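## Task

Lift the top 96-well plate off stack rack K1 and leave it lying inside the green bin marked RETURNS (one of three look-alike bins). The bottom plate must stay in K1 just as it started, all three bins must be standing upright at the finish, and the plate must stay put without the robot holding it. Finally open the gripper and pull the hand away.

## Robot and tools

Robot: a single seven-joint xArm7 carrying a two-finger bio gripper. The fingers project sideways from the wrist flange; with the flange pointing straight down they are level, and wrist roll swings them around. In the gripper frame the fingers point along +x and close along y. end_effector_position is the point midway between the pads, roughly 2 cm short of the fingertips. The closed fingers still leave a 0.071 m gap; fully open is 0.150 m.

Scene frame: origin on the tabletop under the arm base, +z up, +y to the left when facing along +x. Positions in metres, orientation as a wxyz quaternion, velocities in m/s and rad/s. The base may sit tilted on the table, and the reported hand position can be somewhat wrong, especially when the arm is stretched out.

Joint order, used in every row you send and every per-joint list you get back: wrist pitch (joint6), shoulder (joint2), forearm roll (joint5), waist (joint1), wrist roll (joint7), upper arm roll (joint3), elbow (joint4). An eighth number follows for the gripper. Forearm roll has its sign flipped relative to the URDF everywhere (commands, results, refusals); stated ranges use URDF signs, so negate and swap them for that joint. Ranges in rad: waist and both roll joints and forearm roll -6.283..6.283, shoulder -2.059..2.094, elbow -0.192..3.927, wrist pitch -1.693..3.142. True ends may differ by 0.010 rad.

execute_actions(actions): a list of actions run in sequence. Each action is a table of 0 to 15 rows; each row is one 1/30 s control step, and if fewer than 15 rows are given the final row repeats for the remainder. One action lasts 0.5 s. A row is 8 numbers in [-1, 1]. The first seven are joint offsets, scaled so 1.0 = 2.036 rad, measured from the joint angles at the start of that action (not from the preceding row; for a call's first action, from the last reported angles). The eighth is an absolute opening: +1 fully open, -1 closed. An action that would push a joint more than 0.010 rad past its range is refused; if the first action or any malformed action fails, nothing in the call runs. An empty list simply returns state and images.

move(target, speed, blocking): target is one 8-number row as above, its seven joint offsets taken from the Joint positions in the latest result that printed them; the opening is sent at once. speed (0.01 to 2 rad/s, default 0.5) caps the joint with the longest travel; all joints finish together, so the hand traces a curve. Paths last between 0.5 and 10 s and ignore obstacles. Faster moves and targets set deeper past a contact hit and press harder. With blocking=false you get a result after 0.5 s while the arm keeps going; poll with wait(0) or brake with stop() before sending anything else. The extra move: line reports the ending (done, off_target, moving, held, fault), limits=held or limits=none, and the joint farthest from its goal.

wait(seconds): 0 to 10 s, holding the last command. stop(): brakes a running move; it needs some distance. zoom_image(camera, region): camera is cam_high (fixed overview) or cam_wrist (fisheye on the hand), region [x0, y0, x1, y1] in pixels of the 504x504 image, origin top-left, at most 504 px per side. read_manual(section): only licence texts. finished_scene(scene): ends scene 1 or 2 irreversibly and reports success; the next task then appears.

Result lines: joint positions and velocities in the order above plus finger gap in metres; Joint targets are what the drive is heading for now; grip_measured is the opening on the command scale (may be off by up to about 0.025). Step readings list joint angles at some steps, with HELD where a row was held back. "joint sent to its limit" means a joint was clipped at its end. "joint command not followed" means a clearance check altered targets.

Motion limits: target speed at most 3.14 rad/s; each step's target stays within 0.623 rad of the measured angle and is scaled back if the hand would jump over 70 mm. Big offsets therefore may need several actions; an unfinished motion may need recommanding.

Gripping: keep commanding an opening at least 0.04 below grip_measured to hold something. Pads push about 20 N each; closing fast squeezes harder. Load limits (N m): waist 47, shoulder 47, upper arm roll 28.2, elbow 28.2, forearm roll 28.2, wrist pitch 18.8, wrist roll 18.8, including the payload. Exceeding one triggers a torque fault: the joint backs off, the arm freezes 10 s and the rest of the call is dropped. Motors heat while loaded; a MOTOR HOT warning appears at 65 °C and brakes engage at 80 °C.

Cautions: the simulation runs while you think, and robot time counts. Brief tugs on the held plate or pushes on loose items can happen. Do not drop, slam, or shove hard; never tip a bin or knock anything off the table. Release only once the entire plate is within the bin, leave the lower plate untouched, then open and lift clear before ending the scene.

Each tool is called after ">>>" in YAML: its name, and indented under it one key for each argument.

## Session

>>> execute_actions:
  actions: []

Scene clock: 0.00 s.
end_effector_position=(+0.5165, -0.0755, +0.3607) grip_measured=+1.00 end_effector_quat_wxyz=(+0.687, -0.552, -0.250, +0.400) end_effector_velocity=(-0.000, +0.000, -0.000) end_effector_angular_velocity=(+0.000, +0.001, +0.000)
Joint names: [wrist pitch, shoulder, forearm roll, waist, wrist roll, upper arm roll, elbow]
Joint positions: [-1.202  1.097  0.513 -0.71  -0.572 -0.105  1.064  0.15 ]
Joint velocities: [-0.    -0.     0.001  0.    -0.001  0.    -0.001  0.   ]
Joint targets: [-1.202 1.097 0.513 -0.710 -0.572 -0.105 1.064]

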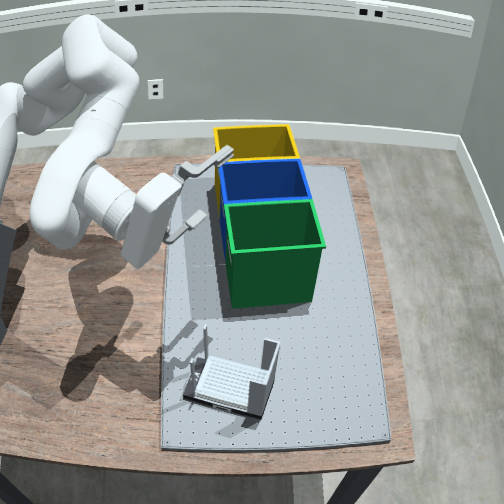

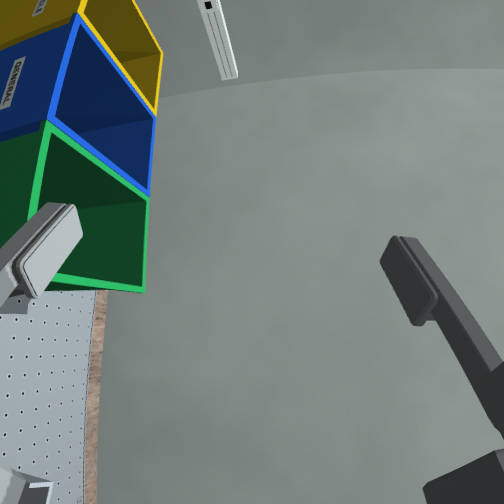

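>>> zoom_image:
  camera: "cam_high"
  region: [170, 310, 300, 440]

>>> zoom_image:
  camera: "cam_high"
  region: [190, 110, 350, 320]

Region (170, 310, 300, 440) of cam_high's 504x504 image, scaled by 3.877, with more detail than that image has.

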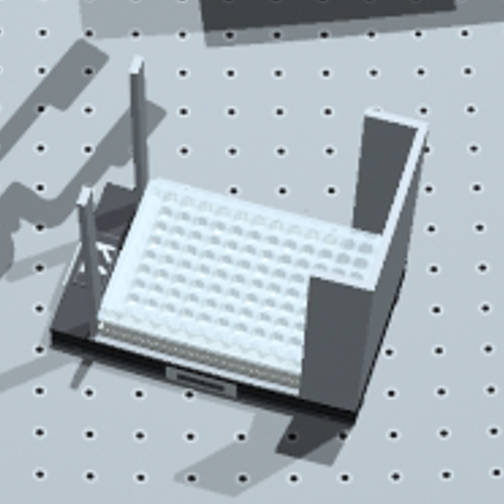

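Region (190, 110, 350, 320) of cam_high's 504x504 image, scaled by 2.400, with more detail than that image has; it fills the left 384 columns of this view, and the rest is white.

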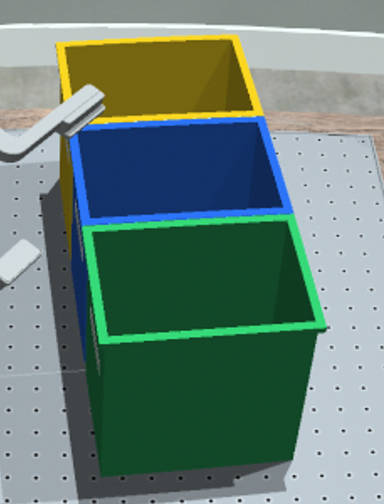

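>>> move:
  target: [0.828,0.1251,-0.252,-0.3982,-0.0796,0.3702,-0.0387,1]
  speed: 0.8

Scene clock: 10.53 s.
end_effector_position=(+0.4479, -0.2555, +0.2003) grip_measured=+1.00 end_effector_quat_wxyz=(+0.988, -0.001, -0.000, -0.152) end_effector_velocity=(+0.000, +0.000, +0.000) end_effector_angular_velocity=(+0.001, -0.001, +0.001)
Joint names: [wrist pitch, shoulder, forearm roll, waist, wrist roll, upper arm roll, elbow]
Joint positions: [ 0.483  1.352  0.    -1.52  -0.734  0.648  0.986  0.15 ]
Joint velocities: [ 0.002  0.     0.    -0.001 -0.001  0.001  0.     0.   ]
Joint targets: [0.483 1.352 0.000 -1.521 -0.734 0.649 0.986]
move: done; limits=none; farthest joint: the wrist pitch, 0.001 radians from its target (1.686 radians at the start)
camera_calibration (this result's frames):
cam_wrist: T_world_to_cam=[[-0.309199, -0.939874, 0.145025, -0.139436], [-0.630075, 0.088236, -0.771505, 0.463157], [0.712321, -0.329925, -0.619474, -0.166451], [0, 0, 0, 1]] pos_world=[0.367277, -0.226836, 0.274437]

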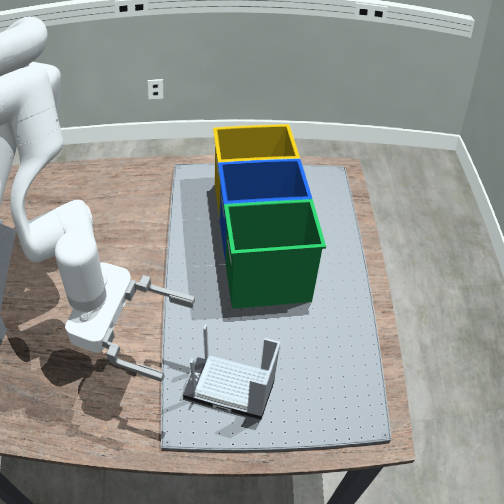

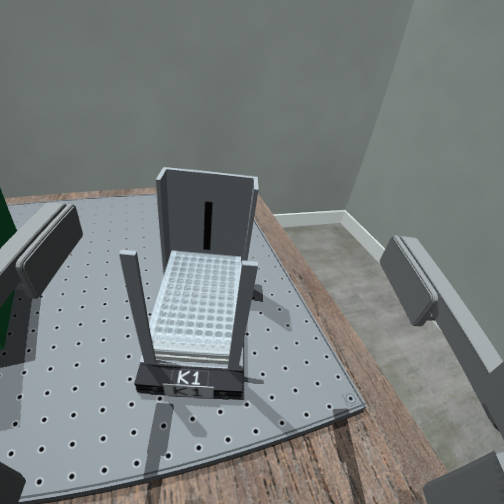

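IK model is accurate. Zoom in.

>>> zoom_image:
  camera: "cam_wrist"
  region: [110, 230, 290, 410]

Region (110, 230, 290, 410) of cam_wrist's 504x504 image, scaled by 2.800, with more detail than that image has.

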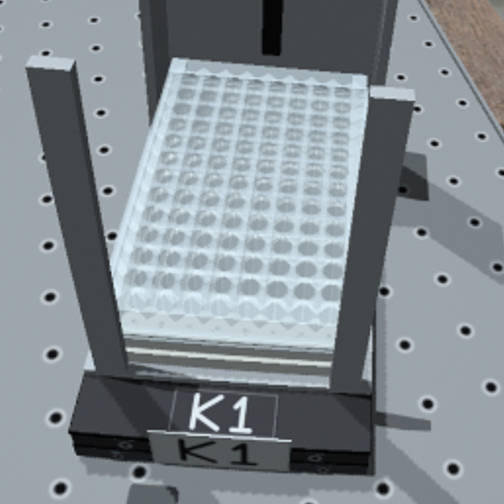

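>>> zoom_image:
  camera: "cam_high"
  region: [60, 255, 210, 395]

>>> zoom_image:
  camera: "cam_wrist"
  region: [350, 210, 504, 504]

Region (60, 255, 210, 395) of cam_high's 504x504 image, scaled by 3.360, with more detail than that image has; it fills the top 470 rows of this view, and the rest is white.

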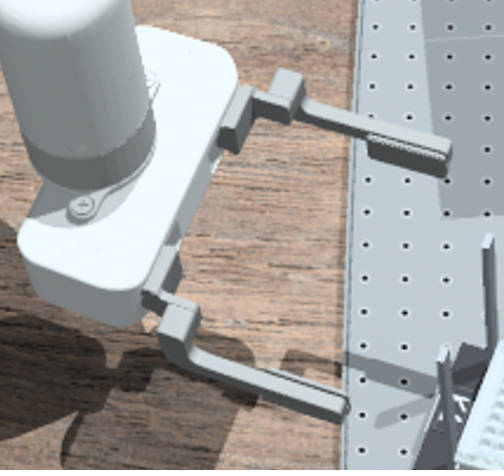

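Region (350, 210, 504, 504) of cam_wrist's 504x504 image, scaled by 1.714, with more detail than that image has; it fills the left 264 columns of this view, and the rest is white.

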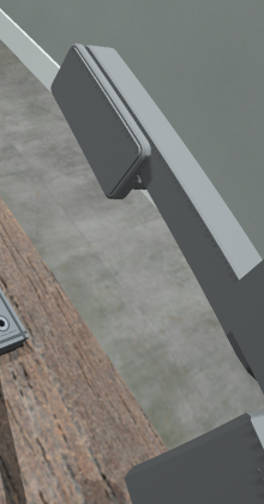

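>>> move:
  target: [-0.1159,0.1250,0,0.1222,0.0316,0.014,0.0569,1]
  speed: 0.3

Scene clock: 15.07 s.
end_effector_position=(+0.4746, -0.2385, +0.0760) grip_measured=+1.00 end_effector_quat_wxyz=(+0.988, -0.001, -0.001, -0.152) end_effector_velocity=(-0.002, +0.005, -0.006) end_effector_angular_velocity=(+0.011, +0.008, +0.002)
Joint names: [wrist pitch, shoulder, forearm roll, waist, wrist roll, upper arm roll, elbow]
Joint positions: [ 0.247  1.606  0.    -1.272 -0.67   0.677  1.102  0.15 ]
Joint velocities: [ 0.001  0.004  0.001  0.005  0.     0.001 -0.006  0.   ]
Joint targets: [0.247 1.606 0.000 -1.271 -0.670 0.677 1.102]
move: done; limits=none; farthest joint: the waist, 0.001 radians from its target (0.249 radians at the start)
camera_calibration (this result's frames):
cam_wrist: T_world_to_cam=[[-0.309308, -0.939905, 0.144596, -0.097083], [-0.629318, 0.0883159, -0.772113, 0.382323], [0.712943, -0.329817, -0.618816, -0.257169], [0, 0, 0, 1]] pos_world=[0.393922, -0.209833, 0.150094]

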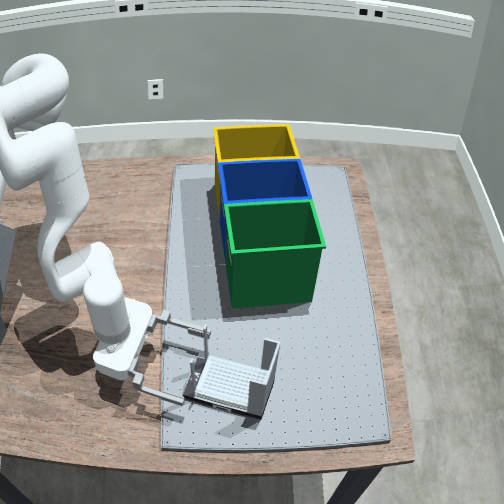

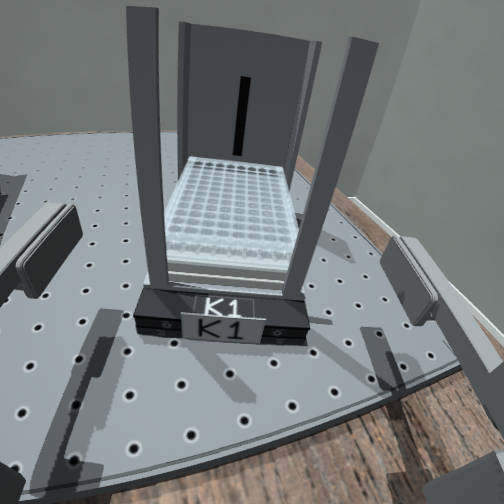

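>>> zoom_image:
  camera: "cam_wrist"
  region: [125, 150, 325, 350]

Region (125, 150, 325, 350) of cam_wrist's 504x504 image, scaled by 2.520, with more detail than that image has.

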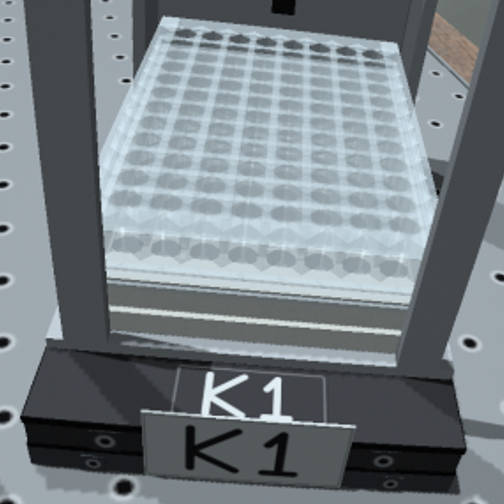

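>>> move:
  target: [0.0555,0.0423,0,0.0785,0.0396,0.0293,0.1378,0.2]
  speed: 0.2

>>> zoom_image:
  camera: "cam_high"
  region: [160, 330, 270, 430]

Scene clock: 21.93 s.
end_effector_position=(+0.5408, -0.2589, +0.0503) grip_measured=+0.20 end_effector_quat_wxyz=(+0.988, -0.001, +0.000, -0.152) end_effector_velocity=(+0.001, +0.001, -0.000) end_effector_angular_velocity=(+0.001, -0.001, +0.001)
Joint names: [wrist pitch, shoulder, forearm roll, waist, wrist roll, upper arm roll, elbow]
Joint positions: [ 0.36   1.692  0.    -1.112 -0.589  0.736  1.382  0.118]
Joint velocities: [ 0.     0.001 -0.     0.    -0.001  0.001  0.001  0.   ]
Joint targets: [0.360 1.692 0.000 -1.112 -0.589 0.736 1.382]
move: done; limits=none; farthest joint: the waist, 0.000 radians from its target (0.159 radians at the start)
camera_calibration (this result's frames):
cam_wrist: T_world_to_cam=[[-0.309482, -0.939861, 0.144509, -0.0919475], [-0.630423, 0.0890228, -0.77113, 0.406722], [0.71189, -0.329753, -0.620061, -0.326394], [0, 0, 0, 1]] pos_world=[0.460308, -0.230255, 0.124538]

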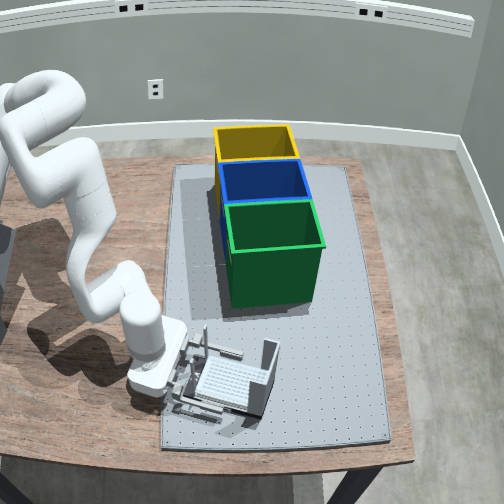

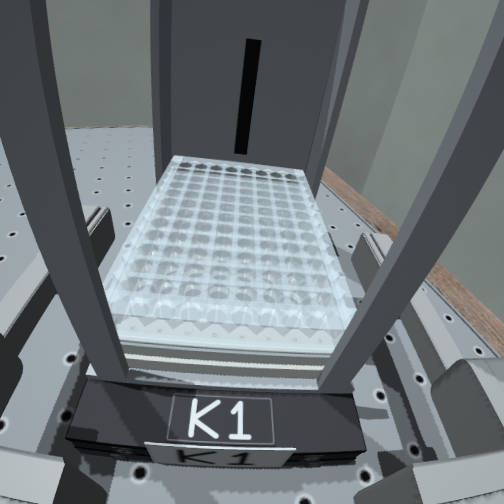

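Region (160, 330, 270, 430) of cam_high's 504x504 image, scaled by 4.582, with more detail than that image has; it fills the top 458 rows of this view, and the rest is white.

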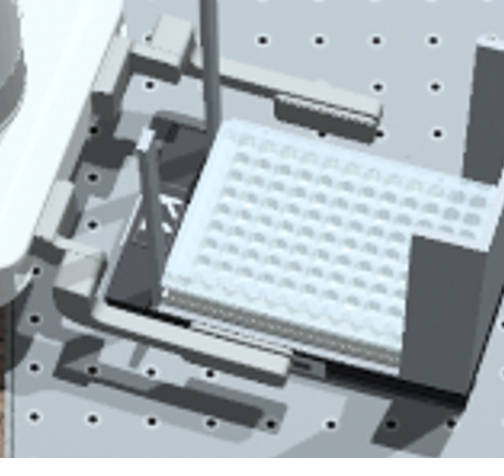

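>>> zoom_image:
  camera: "cam_wrist"
  region: [80, 140, 400, 400]

Region (80, 140, 400, 400) of cam_wrist's 504x504 image, scaled by 1.575, with more detail than that image has; it fills the top 410 rows of this view, and the rest is white.

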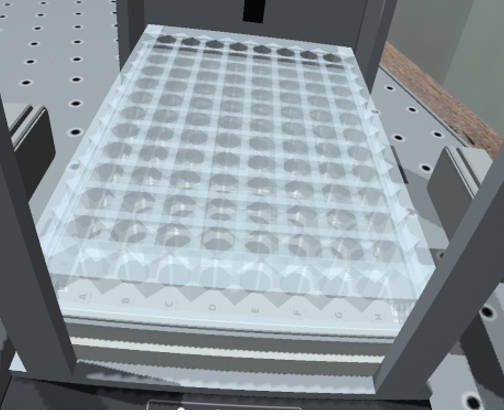

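>>> execute_actions:
  actions:
    - [[0,0,0,0,0,0,0,-0.5]]

>>> zoom_image:
  camera: "cam_high"
  region: [185, 345, 255, 415]

>>> zoom_image:
  camera: "cam_wrist"
  region: [80, 180, 400, 340]

Scene clock: 23.27 s.
end_effector_position=(+0.5408, -0.2589, +0.0503) grip_measured=-0.50 end_effector_quat_wxyz=(+0.988, -0.001, +0.000, -0.152) end_effector_velocity=(-0.000, -0.000, -0.000) end_effector_angular_velocity=(+0.000, +0.000, -0.001)
Joint names: [wrist pitch, shoulder, forearm roll, waist, wrist roll, upper arm roll, elbow]
Joint positions: [ 0.36   1.692  0.    -1.112 -0.589  0.736  1.382  0.091]
Joint velocities: [-0.     0.     0.    -0.     0.001 -0.    -0.    -0.   ]
Joint targets: [0.360 1.692 0.000 -1.112 -0.589 0.736 1.382]
Step readings (joint positions):
0: [0.360 1.692 0.000 -1.112 -0.589 0.736 1.382]
1: [0.360 1.692 0.000 -1.112 -0.589 0.736 1.382]
2: [0.360 1.692 0.000 -1.112 -0.589 0.736 1.382]
4: [0.360 1.692 0.000 -1.112 -0.589 0.736 1.382]
8: [0.360 1.692 0.000 -1.112 -0.589 0.736 1.382]
15: Joint positions above
camera_calibration (this result's frames):
cam_wrist: T_world_to_cam=[[-0.309479, -0.939862, 0.144507, -0.0919469], [-0.630423, 0.0890226, -0.77113, 0.406722], [0.711891, -0.32975, -0.620062, -0.326395], [0, 0, 0, 1]] pos_world=[0.460309, -0.230253, 0.124537]

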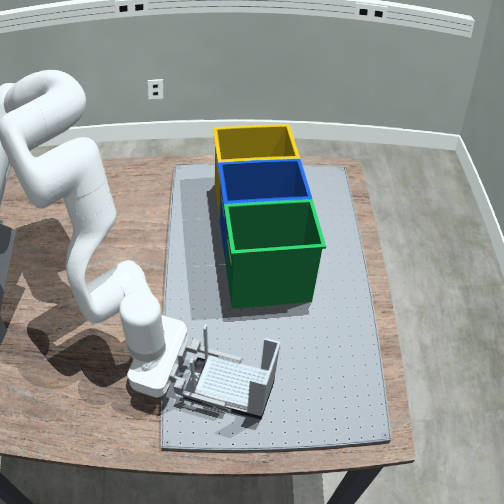

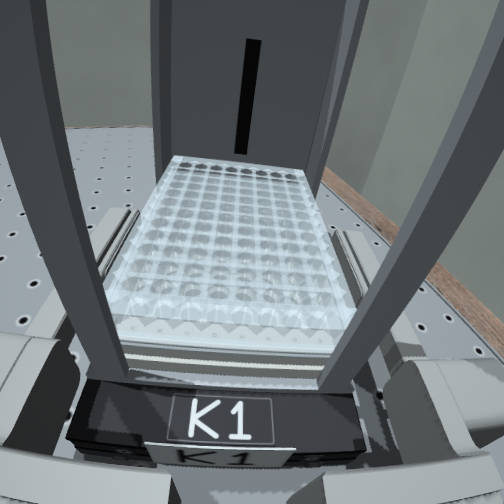

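Region (185, 345, 255, 415) of cam_high's 504x504 image, scaled by 7.200, with more detail than that image has.

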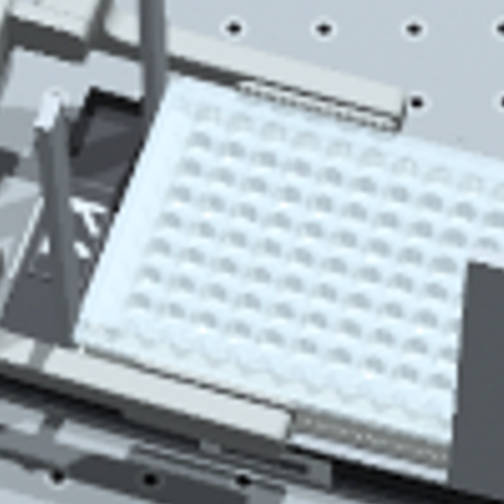

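Region (80, 180, 400, 340) of cam_wrist's 504x504 image, scaled by 1.575, with more detail than that image has.

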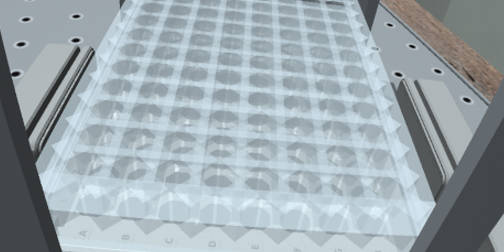

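>>> zoom_image:
  camera: "cam_wrist"
  region: [90, 195, 170, 295]

>>> zoom_image:
  camera: "cam_wrist"
  region: [310, 215, 390, 315]

Region (90, 195, 170, 295) of cam_wrist's 504x504 image, scaled by 5.040, with more detail than that image has; it fills the left 403 columns of this view, and the rest is white.

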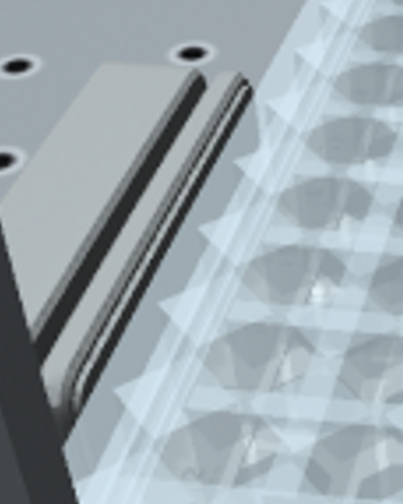

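Region (310, 215, 390, 315) of cam_wrist's 504x504 image, scaled by 5.040, with more detail than that image has; it fills the left 403 columns of this view, and the rest is white.

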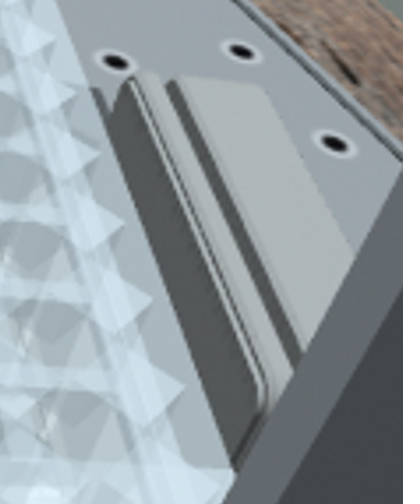

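>>> move:
  target: [0.0013,-0.0059,0,-0.0041,0.0011,0.0001,-0.0057,-0.5]
  speed: 0.05

>>> zoom_image:
  camera: "cam_wrist"
  region: [80, 180, 400, 340]

>>> zoom_image:
  camera: "cam_high"
  region: [195, 350, 255, 415]

Scene clock: 26.13 s.
end_effector_position=(+0.5413, -0.2576, +0.0549) grip_measured=-0.50 end_effector_quat_wxyz=(+0.988, -0.001, +0.000, -0.152) end_effector_velocity=(-0.001, +0.001, -0.001) end_effector_angular_velocity=(+0.002, +0.002, +0.000)
Joint names: [wrist pitch, shoulder, forearm roll, waist, wrist roll, upper arm roll, elbow]
Joint positions: [ 0.362  1.68   0.    -1.121 -0.587  0.736  1.371  0.091]
Joint velocities: [ 0.001  0.001 -0.     0.001 -0.001 -0.001 -0.002 -0.   ]
Joint targets: [0.362 1.680 0.000 -1.121 -0.587 0.736 1.371]
move: done; limits=none; farthest joint: the waist, 0.000 radians from its target (0.008 radians at the start)
camera_calibration (this result's frames):
cam_wrist: T_world_to_cam=[[-0.309494, -0.939833, 0.144661, -0.0912065], [-0.630324, 0.0888613, -0.77123, 0.410377], [0.711972, -0.329874, -0.619902, -0.323553], [0, 0, 0, 1]] pos_world=[0.460804, -0.228918, 0.129118]

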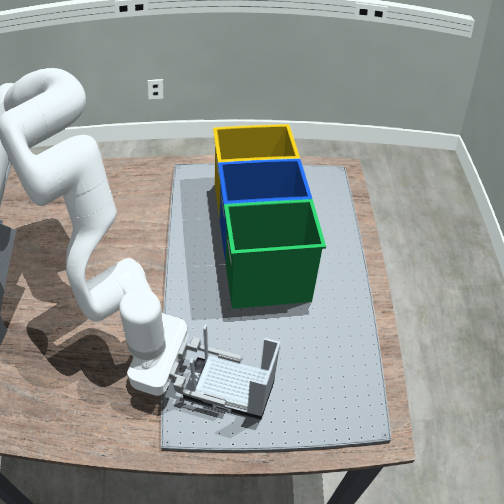

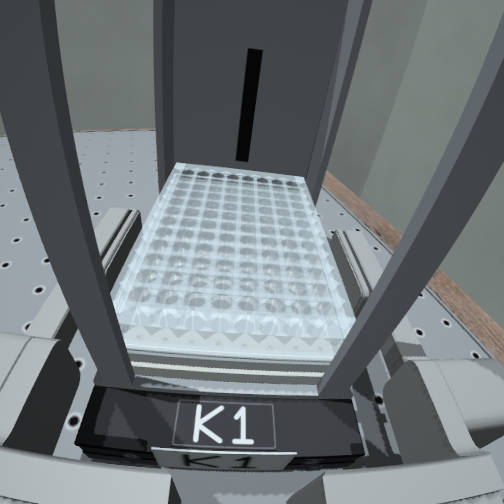

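Region (80, 180, 400, 340) of cam_wrist's 504x504 image, scaled by 1.575, with more detail than that image has.

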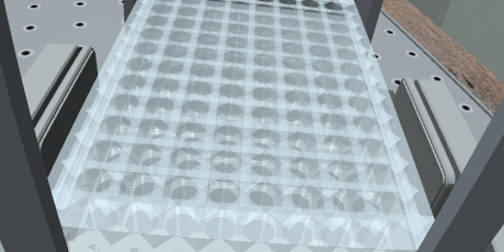

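Region (195, 350, 255, 415) of cam_high's 504x504 image, scaled by 7.754, with more detail than that image has; it fills the left 465 columns of this view, and the rest is white.

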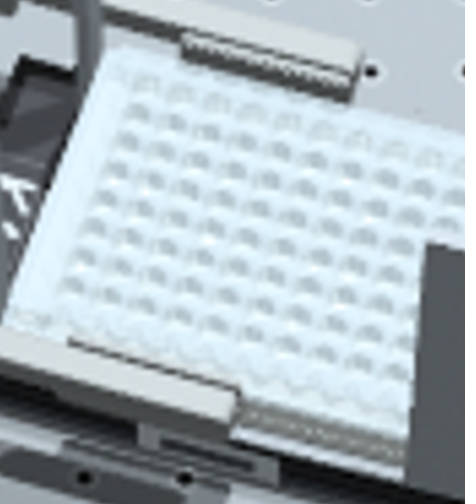

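Symmetric now. Close gradually.

>>> execute_actions:
  actions:
    - [[0,0,0,0,0,0,0,-0.53],[0,0,0,0,0,0,0,-0.55],[0,0,0,0,0,0,0,-0.57],[0,0,0,0,0,0,0,-0.59],[0,0,0,0,0,0,0,-0.61],[0,0,0,0,0,0,0,-0.63],[0,0,0,0,0,0,0,-0.65],[0,0,0,0,0,0,0,-0.67],[0,0,0,0,0,0,0,-0.69],[0,0,0,0,0,0,0,-0.71],[0,0,0,0,0,0,0,-0.73],[0,0,0,0,0,0,0,-0.75],[0,0,0,0,0,0,0,-0.77],[0,0,0,0,0,0,0,-0.79],[0,0,0,0,0,0,0,-0.8]]

>>> zoom_image:
  camera: "cam_wrist"
  region: [80, 180, 400, 340]

Scene clock: 26.87 s.
end_effector_position=(+0.5414, -0.2576, +0.0549) grip_measured=-0.61 end_effector_quat_wxyz=(+0.988, -0.001, +0.000, -0.152) end_effector_velocity=(+0.000, -0.000, +0.000) end_effector_angular_velocity=(+0.000, -0.000, -0.000)
Joint names: [wrist pitch, shoulder, forearm roll, waist, wrist roll, upper arm roll, elbow]
Joint positions: [ 0.362  1.68   0.    -1.121 -0.587  0.736  1.371  0.086]
Joint velocities: [ 0.    -0.    -0.001  0.    -0.     0.     0.    -0.   ]
Joint targets: [0.362 1.680 0.000 -1.121 -0.587 0.736 1.371]
Step readings (joint positions):
0: [0.362 1.680 0.000 -1.121 -0.587 0.736 1.371]
1: [0.362 1.680 0.000 -1.121 -0.587 0.736 1.371]
2: [0.362 1.680 0.000 -1.121 -0.587 0.736 1.371]
4: [0.362 1.680 0.000 -1.121 -0.587 0.736 1.371]
8: [0.362 1.680 0.000 -1.121 -0.587 0.736 1.371]
15: Joint positions above
camera_calibration (this result's frames):
cam_wrist: T_world_to_cam=[[-0.309447, -0.939854, 0.14463, -0.091205], [-0.630337, 0.0888589, -0.771219, 0.410377], [0.711982, -0.329817, -0.619922, -0.323548], [0, 0, 0, 1]] pos_world=[0.460813, -0.228896, 0.129107]

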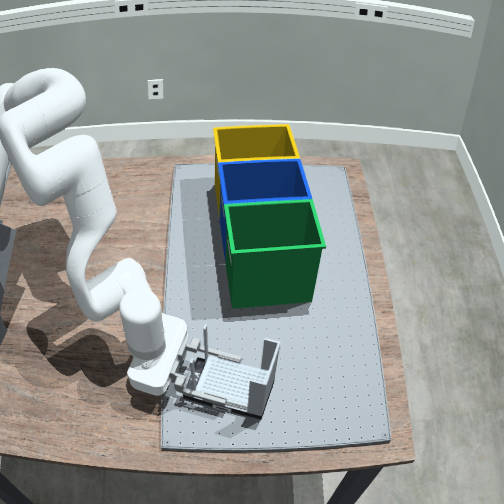

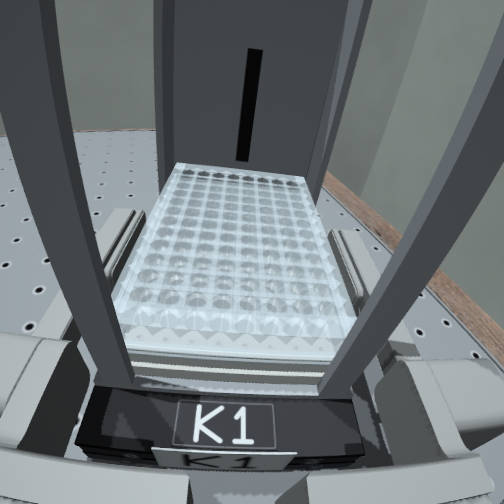

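Region (80, 180, 400, 340) of cam_wrist's 504x504 image, scaled by 1.575, with more detail than that image has.

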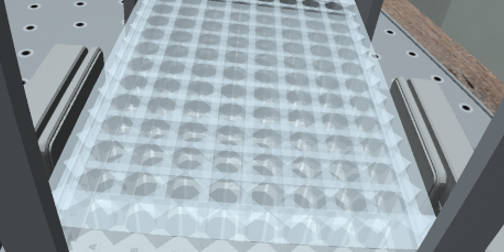

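>>> move:
  target: [0.0175,-0.0306,0,-0.0277,0,-0.0022,-0.0237,-0.8]
  speed: 0.08

>>> zoom_image:
  camera: "cam_high"
  region: [170, 320, 290, 430]

Scene clock: 29.10 s.
end_effector_position=(+0.5413, -0.2574, +0.0845) grip_measured=-0.61 end_effector_quat_wxyz=(+0.988, -0.001, +0.000, -0.152) end_effector_velocity=(-0.000, +0.000, -0.001) end_effector_angular_velocity=(+0.001, +0.001, -0.000)
Joint names: [wrist pitch, shoulder, forearm roll, waist, wrist roll, upper arm roll, elbow]
Joint positions: [ 0.398  1.618  0.    -1.177 -0.587  0.732  1.322  0.086]
Joint velocities: [ 0.001  0.001  0.001  0.001  0.    -0.     0.    -0.   ]
Joint targets: [0.398 1.618 0.000 -1.177 -0.587 0.732 1.322]
move: done; limits=none; farthest joint: the elbow, 0.001 radians from its target (0.048 radians at the start)
camera_calibration (this result's frames):
cam_wrist: T_world_to_cam=[[-0.309443, -0.939875, 0.144498, -0.0953758], [-0.630527, 0.0890523, -0.771042, 0.433259], [0.711815, -0.329703, -0.620173, -0.304937], [0, 0, 0, 1]] pos_world=[0.460727, -0.228763, 0.158729]

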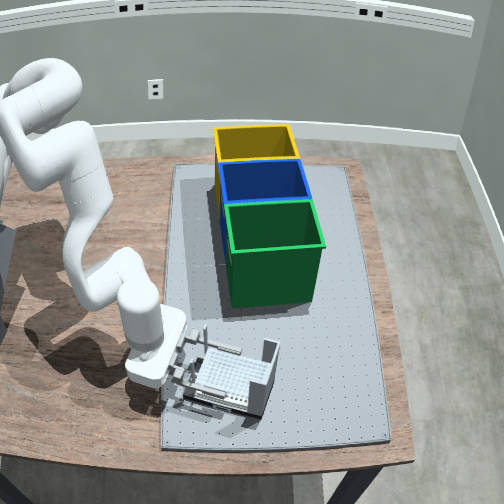

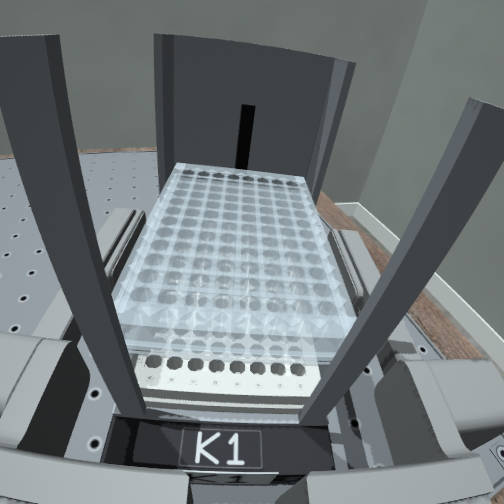

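Region (170, 320, 290, 430) of cam_high's 504x504 image, scaled by 4.200, with more detail than that image has; it fills the top 462 rows of this view, and the rest is white.

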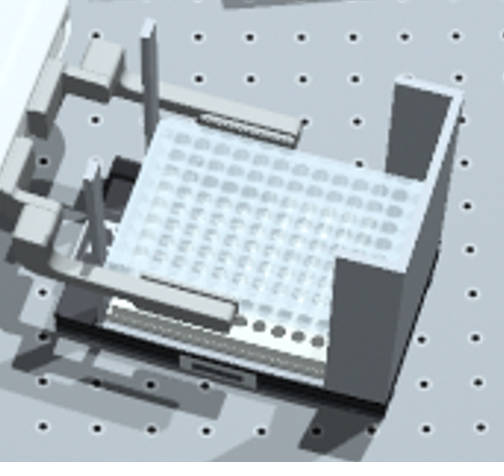

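>>> move:
  target: [0.0207,-0.0298,0,-0.0268,0,-0.0004,-0.0192,-0.8]
  speed: 0.12

Scene clock: 30.10 s.
end_effector_position=(+0.5414, -0.2573, +0.1144) grip_measured=-0.61 end_effector_quat_wxyz=(+0.988, -0.001, +0.000, -0.152) end_effector_velocity=(-0.001, +0.001, -0.002) end_effector_angular_velocity=(+0.003, +0.003, -0.001)
Joint names: [wrist pitch, shoulder, forearm roll, waist, wrist roll, upper arm roll, elbow]
Joint positions: [ 0.44   1.557  0.    -1.231 -0.587  0.731  1.283  0.086]
Joint velocities: [ 0.001  0.001  0.     0.001  0.001 -0.    -0.002  0.   ]
Joint targets: [0.440 1.557 0.000 -1.232 -0.587 0.731 1.283]
move: done; limits=none; farthest joint: the waist, 0.000 radians from its target (0.054 radians at the start)
camera_calibration (this result's frames):
cam_wrist: T_world_to_cam=[[-0.309395, -0.939913, 0.144352, -0.0996015], [-0.63045, 0.0891026, -0.771099, 0.456377], [0.711904, -0.329581, -0.620136, -0.286446], [0, 0, 0, 1]] pos_world=[0.460829, -0.228688, 0.188654]

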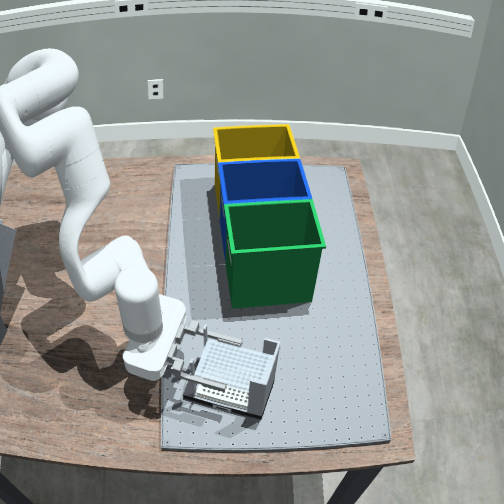

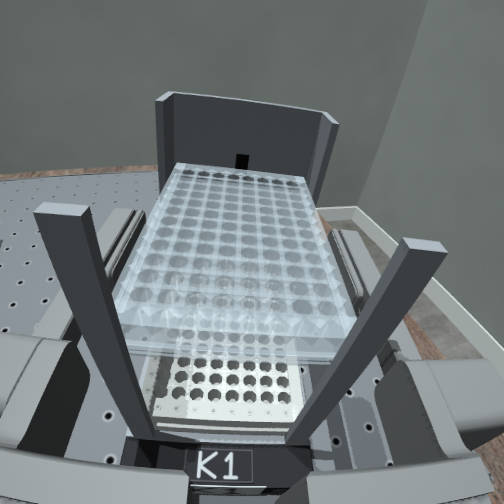

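>>> move:
  target: [0.0234,-0.0286,0,-0.0257,0,0.0011,-0.015,-0.8]
  speed: 0.12

Scene clock: 31.03 s.
end_effector_position=(+0.5413, -0.2570, +0.1440) grip_measured=-0.61 end_effector_quat_wxyz=(+0.988, -0.001, +0.000, -0.152) end_effector_velocity=(-0.001, +0.001, -0.002) end_effector_angular_velocity=(+0.003, +0.003, +0.000)
Joint names: [wrist pitch, shoulder, forearm roll, waist, wrist roll, upper arm roll, elbow]
Joint positions: [ 0.488  1.5    0.    -1.283 -0.587  0.734  1.252  0.086]
Joint velocities: [ 0.001  0.002  0.001  0.001  0.001  0.    -0.001  0.   ]
Joint targets: [0.488 1.499 0.000 -1.284 -0.587 0.733 1.253]
move: done; limits=none; farthest joint: the shoulder, 0.001 radians from its target (0.059 radians at the start)
camera_calibration (this result's frames):
cam_wrist: T_world_to_cam=[[-0.309178, -0.940039, 0.143996, -0.103717], [-0.630773, 0.0893889, -0.770801, 0.479339], [0.711712, -0.329144, -0.620589, -0.267723], [0, 0, 0, 1]] pos_world=[0.460829, -0.228465, 0.218264]

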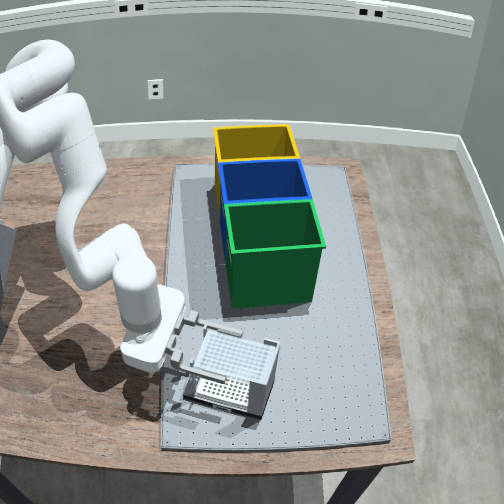

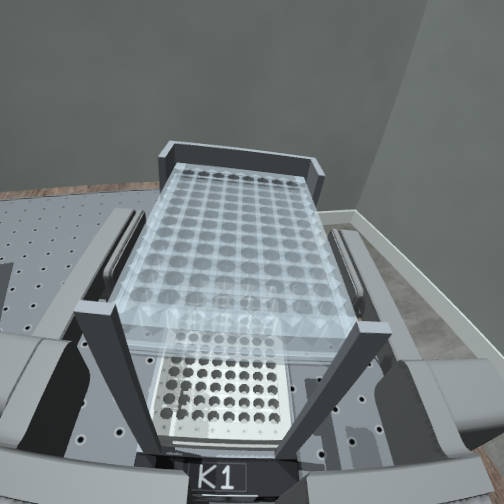

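>>> move:
  target: [0.0544,-0.0531,0,-0.0488,0,0.0061,-0.0172,-0.8]
  speed: 0.15

Scene clock: 32.30 s.
end_effector_position=(+0.5414, -0.2568, +0.2037) grip_measured=-0.61 end_effector_quat_wxyz=(+0.988, -0.000, +0.001, -0.152) end_effector_velocity=(+0.001, -0.001, +0.002) end_effector_angular_velocity=(-0.004, -0.003, -0.001)
Joint names: [wrist pitch, shoulder, forearm roll, waist, wrist roll, upper arm roll, elbow]
Joint positions: [ 0.599  1.392  0.    -1.382 -0.587  0.746  1.217  0.086]
Joint velocities: [-0.    -0.001 -0.001 -0.001  0.    -0.     0.004  0.   ]
Joint targets: [0.599 1.391 0.000 -1.383 -0.587 0.746 1.217]
move: done; limits=none; farthest joint: the waist, 0.000 radians from its target (0.099 radians at the start)
camera_calibration (this result's frames):
cam_wrist: T_world_to_cam=[[-0.308963, -0.940174, 0.143579, -0.112104], [-0.631117, 0.0897357, -0.77048, 0.525545], [0.711501, -0.328665, -0.621084, -0.230264], [0, 0, 0, 1]] pos_world=[0.460877, -0.228237, 0.278004]

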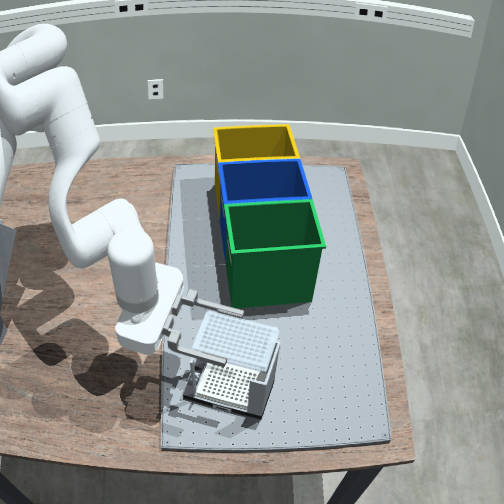

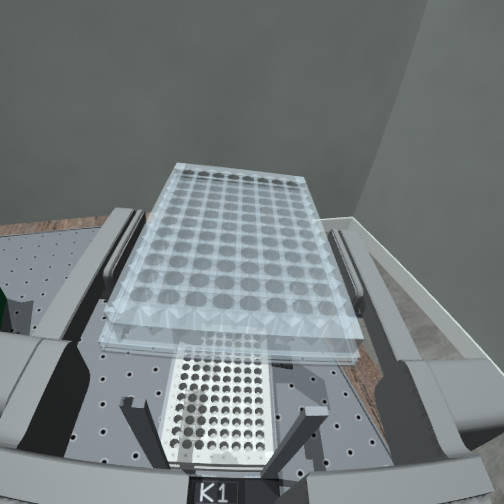

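>>> move:
  target: [0.3197,-0.145,0.4912,-0.1552,-0.1292,0.0508,0.0403,-0.8]
  speed: 0.6

Scene clock: 37.87 s.
end_effector_position=(+0.4100, -0.2416, +0.3519) grip_measured=-0.61 end_effector_quat_wxyz=(+0.879, -0.234, +0.381, +0.166) end_effector_velocity=(+0.001, +0.000, +0.001) end_effector_angular_velocity=(-0.000, -0.003, +0.002)
Joint names: [wrist pitch, shoulder, forearm roll, waist, wrist roll, upper arm roll, elbow]
Joint positions: [ 1.25   1.097  1.    -1.698 -0.85   0.849  1.299  0.086]
Joint velocities: [-0.002 -0.    -0.001 -0.    -0.     0.002  0.001 -0.   ]
Joint targets: [1.249 1.097 1.000 -1.698 -0.850 0.849 1.299]
move: done; limits=none; farthest joint: the waist, 0.000 radians from its target (0.315 radians at the start)
camera_calibration (this result's frames):
cam_wrist: T_world_to_cam=[[0.542674, -0.750665, 0.376838, -0.545122], [-0.818607, -0.573153, 0.0371256, 0.187987], [0.188117, -0.328629, -0.925535, 0.281938], [0, 0, 0, 1]] pos_world=[0.396674, -0.208806, 0.459387]

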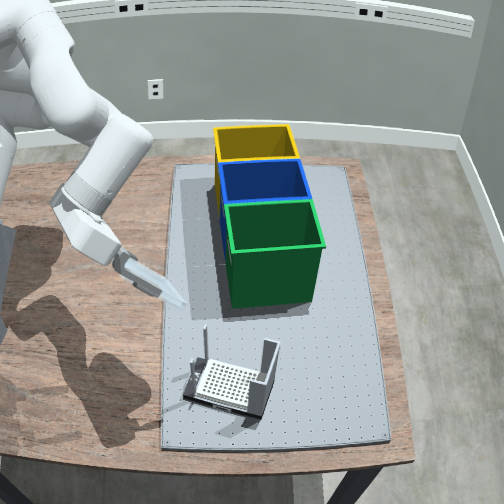

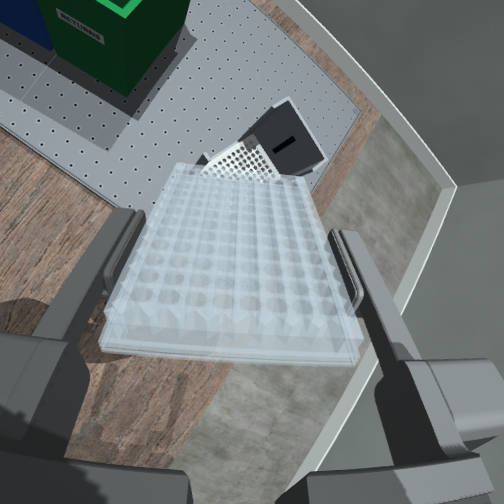

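>>> move:
  target: [0.0431,-0.0494,0.3409,0.1754,-0.1121,0.2530,0.1186,-0.8]
  speed: 0.45

Scene clock: 40.23 s.
end_effector_position=(+0.6447, -0.0134, +0.3504) grip_measured=-0.61 end_effector_quat_wxyz=(-0.476, +0.523, -0.476, -0.522) end_effector_velocity=(+0.005, +0.015, -0.007) end_effector_angular_velocity=(+0.006, +0.011, +0.028)
Joint names: [wrist pitch, shoulder, forearm roll, waist, wrist roll, upper arm roll, elbow]
Joint positions: [ 1.338  0.997  1.694 -1.342 -1.078  1.363  1.54   0.086]
Joint velocities: [-0.004 -0.006  0.001  0.011  0.     0.017 -0.003  0.   ]
Joint targets: [1.337 0.996 1.694 -1.341 -1.078 1.364 1.540]
move: done; limits=none; farthest joint: the waist, 0.001 radians from its target (0.357 radians at the start)
camera_calibration (this result's frames):
cam_wrist: T_world_to_cam=[[0.972023, 0.234585, 0.0118891, -0.636369], [0.175083, -0.757354, 0.629096, -0.339565], [0.156581, -0.609414, -0.777237, 0.275988], [0, 0, 0, 1]] pos_world=[0.634802, 0.0603029, 0.435693]

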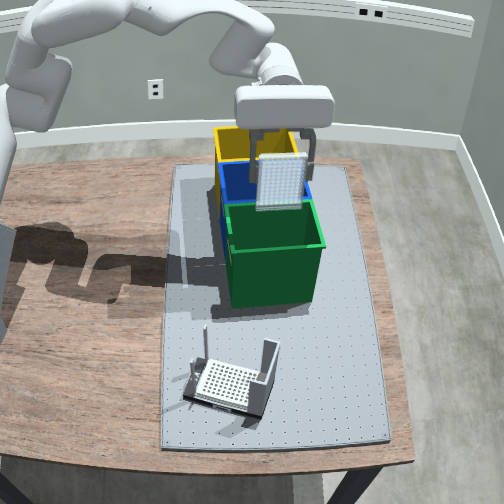

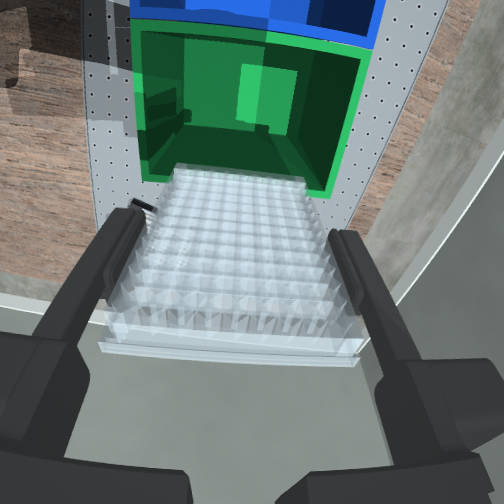

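>>> move:
  target: [0.0208,0.0115,0.0168,0.0778,0.1006,-0.0333,-0.0339,-0.8]
  speed: 0.25

Scene clock: 43.20 s.
end_effector_position=(+0.6439, -0.0058, +0.2452) grip_measured=-0.61 end_effector_quat_wxyz=(-0.475, +0.524, -0.476, -0.523) end_effector_velocity=(-0.002, +0.004, -0.006) end_effector_angular_velocity=(+0.005, +0.011, +0.005)
Joint names: [wrist pitch, shoulder, forearm roll, waist, wrist roll, upper arm roll, elbow]
Joint positions: [ 1.38   1.02   1.728 -1.185 -0.873  1.295  1.472  0.086]
Joint velocities: [-0.001  0.001 -0.     0.006 -0.     0.002 -0.006 -0.   ]
Joint targets: [1.380 1.020 1.728 -1.184 -0.873 1.295 1.471]
move: done; limits=none; farthest joint: the waist, 0.001 radians from its target (0.157 radians at the start)
camera_calibration (this result's frames):
cam_wrist: T_world_to_cam=[[0.97152, 0.236627, 0.0124995, -0.635975], [0.176206, -0.756708, 0.629559, -0.268342], [0.158429, -0.609427, -0.776852, 0.19774], [0, 0, 0, 1]] pos_world=[0.633818, 0.06794, 0.330501]

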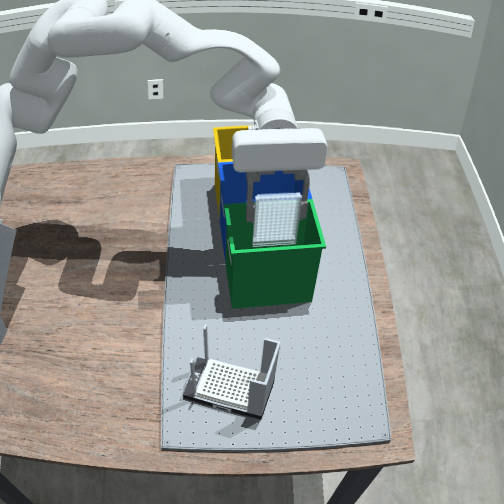

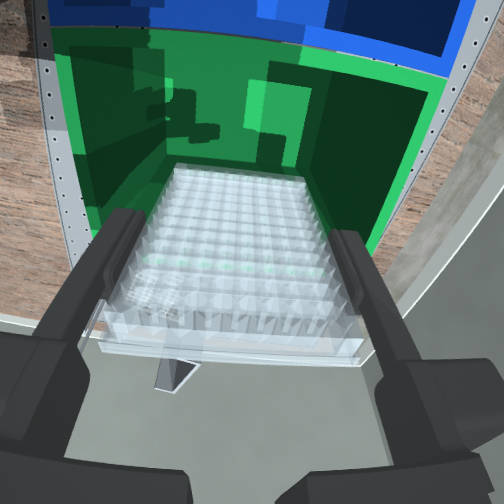

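>>> move:
  target: [0.0168,0.0354,0.0136,0.1218,0.0873,-0.0585,0.0227,-0.8]
  speed: 0.2

Scene clock: 45.70 s.
end_effector_position=(+0.6445, -0.0064, +0.1303) grip_measured=-0.61 end_effector_quat_wxyz=(-0.475, +0.524, -0.477, -0.523) end_effector_velocity=(-0.002, +0.002, -0.004) end_effector_angular_velocity=(+0.003, +0.008, +0.003)
Joint names: [wrist pitch, shoulder, forearm roll, waist, wrist roll, upper arm roll, elbow]
Joint positions: [ 1.414  1.092  1.756 -0.937 -0.696  1.176  1.519  0.086]
Joint velocities: [-0.001  0.002  0.001  0.004 -0.     0.001 -0.004  0.   ]
Joint targets: [1.414 1.092 1.756 -0.937 -0.696 1.176 1.518]
move: done; limits=none; farthest joint: the waist, 0.000 radians from its target (0.247 radians at the start)
camera_calibration (this result's frames):
cam_wrist: T_world_to_cam=[[0.971648, 0.236198, 0.0105481, -0.634859], [0.176994, -0.756229, 0.629914, -0.197097], [0.156761, -0.610187, -0.776593, 0.109027], [0, 0, 0, 1]] pos_world=[0.634653, 0.0674288, 0.21552]

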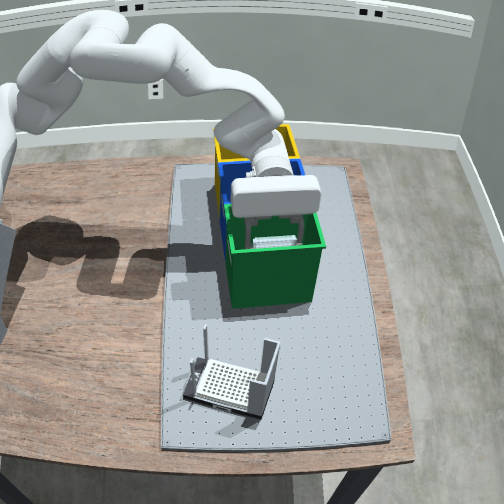

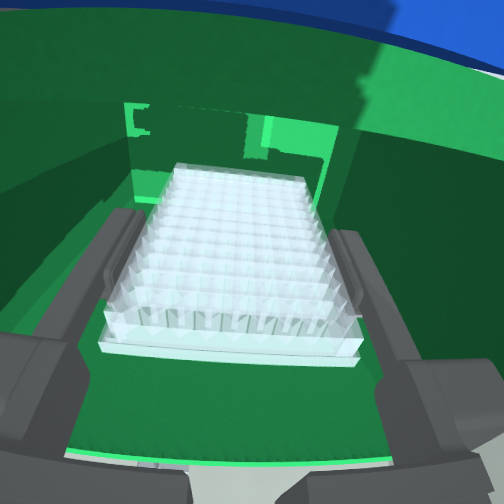

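>>> execute_actions:
  actions:
    - [[0,0,0,0,0,0,0,-0.3]]

Scene clock: 46.30 s.
end_effector_position=(+0.6446, -0.0064, +0.1303) grip_measured=-0.30 end_effector_quat_wxyz=(-0.475, +0.524, -0.477, -0.523) end_effector_velocity=(+0.000, -0.000, +0.000) end_effector_angular_velocity=(-0.001, +0.000, -0.000)
Joint names: [wrist pitch, shoulder, forearm roll, waist, wrist roll, upper arm roll, elbow]
Joint positions: [ 1.414  1.092  1.756 -0.937 -0.696  1.176  1.519  0.099]
Joint velocities: [ 0. -0.  0.  0. -0. -0.  0. -0.]
Joint targets: [1.414 1.092 1.756 -0.937 -0.696 1.176 1.519]
Step readings (joint positions):
0: [1.414 1.092 1.756 -0.937 -0.696 1.176 1.518]
1: [1.414 1.092 1.756 -0.937 -0.696 1.176 1.518]
2: [1.414 1.092 1.756 -0.937 -0.696 1.176 1.518]
4: [1.414 1.092 1.756 -0.937 -0.696 1.176 1.519]
8: [1.414 1.092 1.756 -0.938 -0.696 1.176 1.519]
15: Joint positions above
camera_calibration (this result's frames):
cam_wrist: T_world_to_cam=[[0.971646, 0.236202, 0.0105637, -0.634867], [0.176985, -0.75622, 0.629927, -0.197103], [0.156779, -0.610197, -0.776582, 0.109022], [0, 0, 0, 1]] pos_world=[0.634658, 0.0674293, 0.215532]

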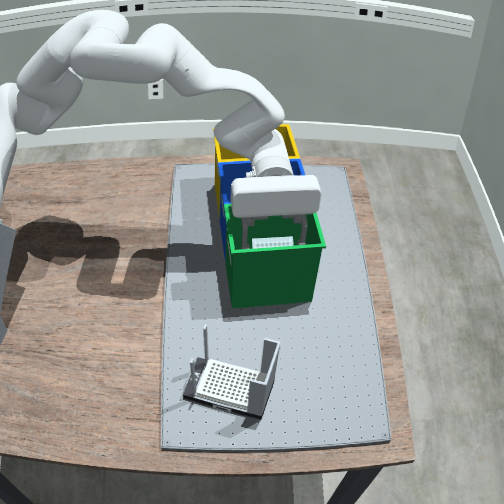

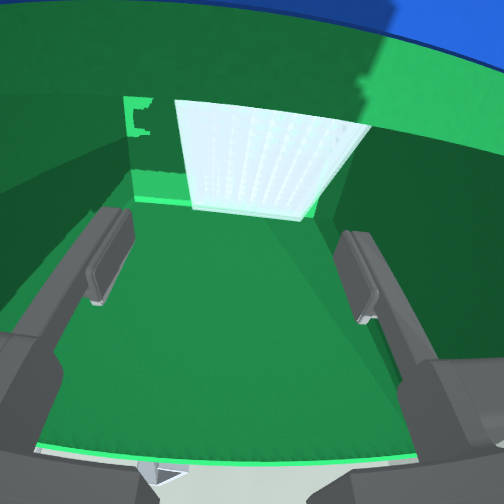

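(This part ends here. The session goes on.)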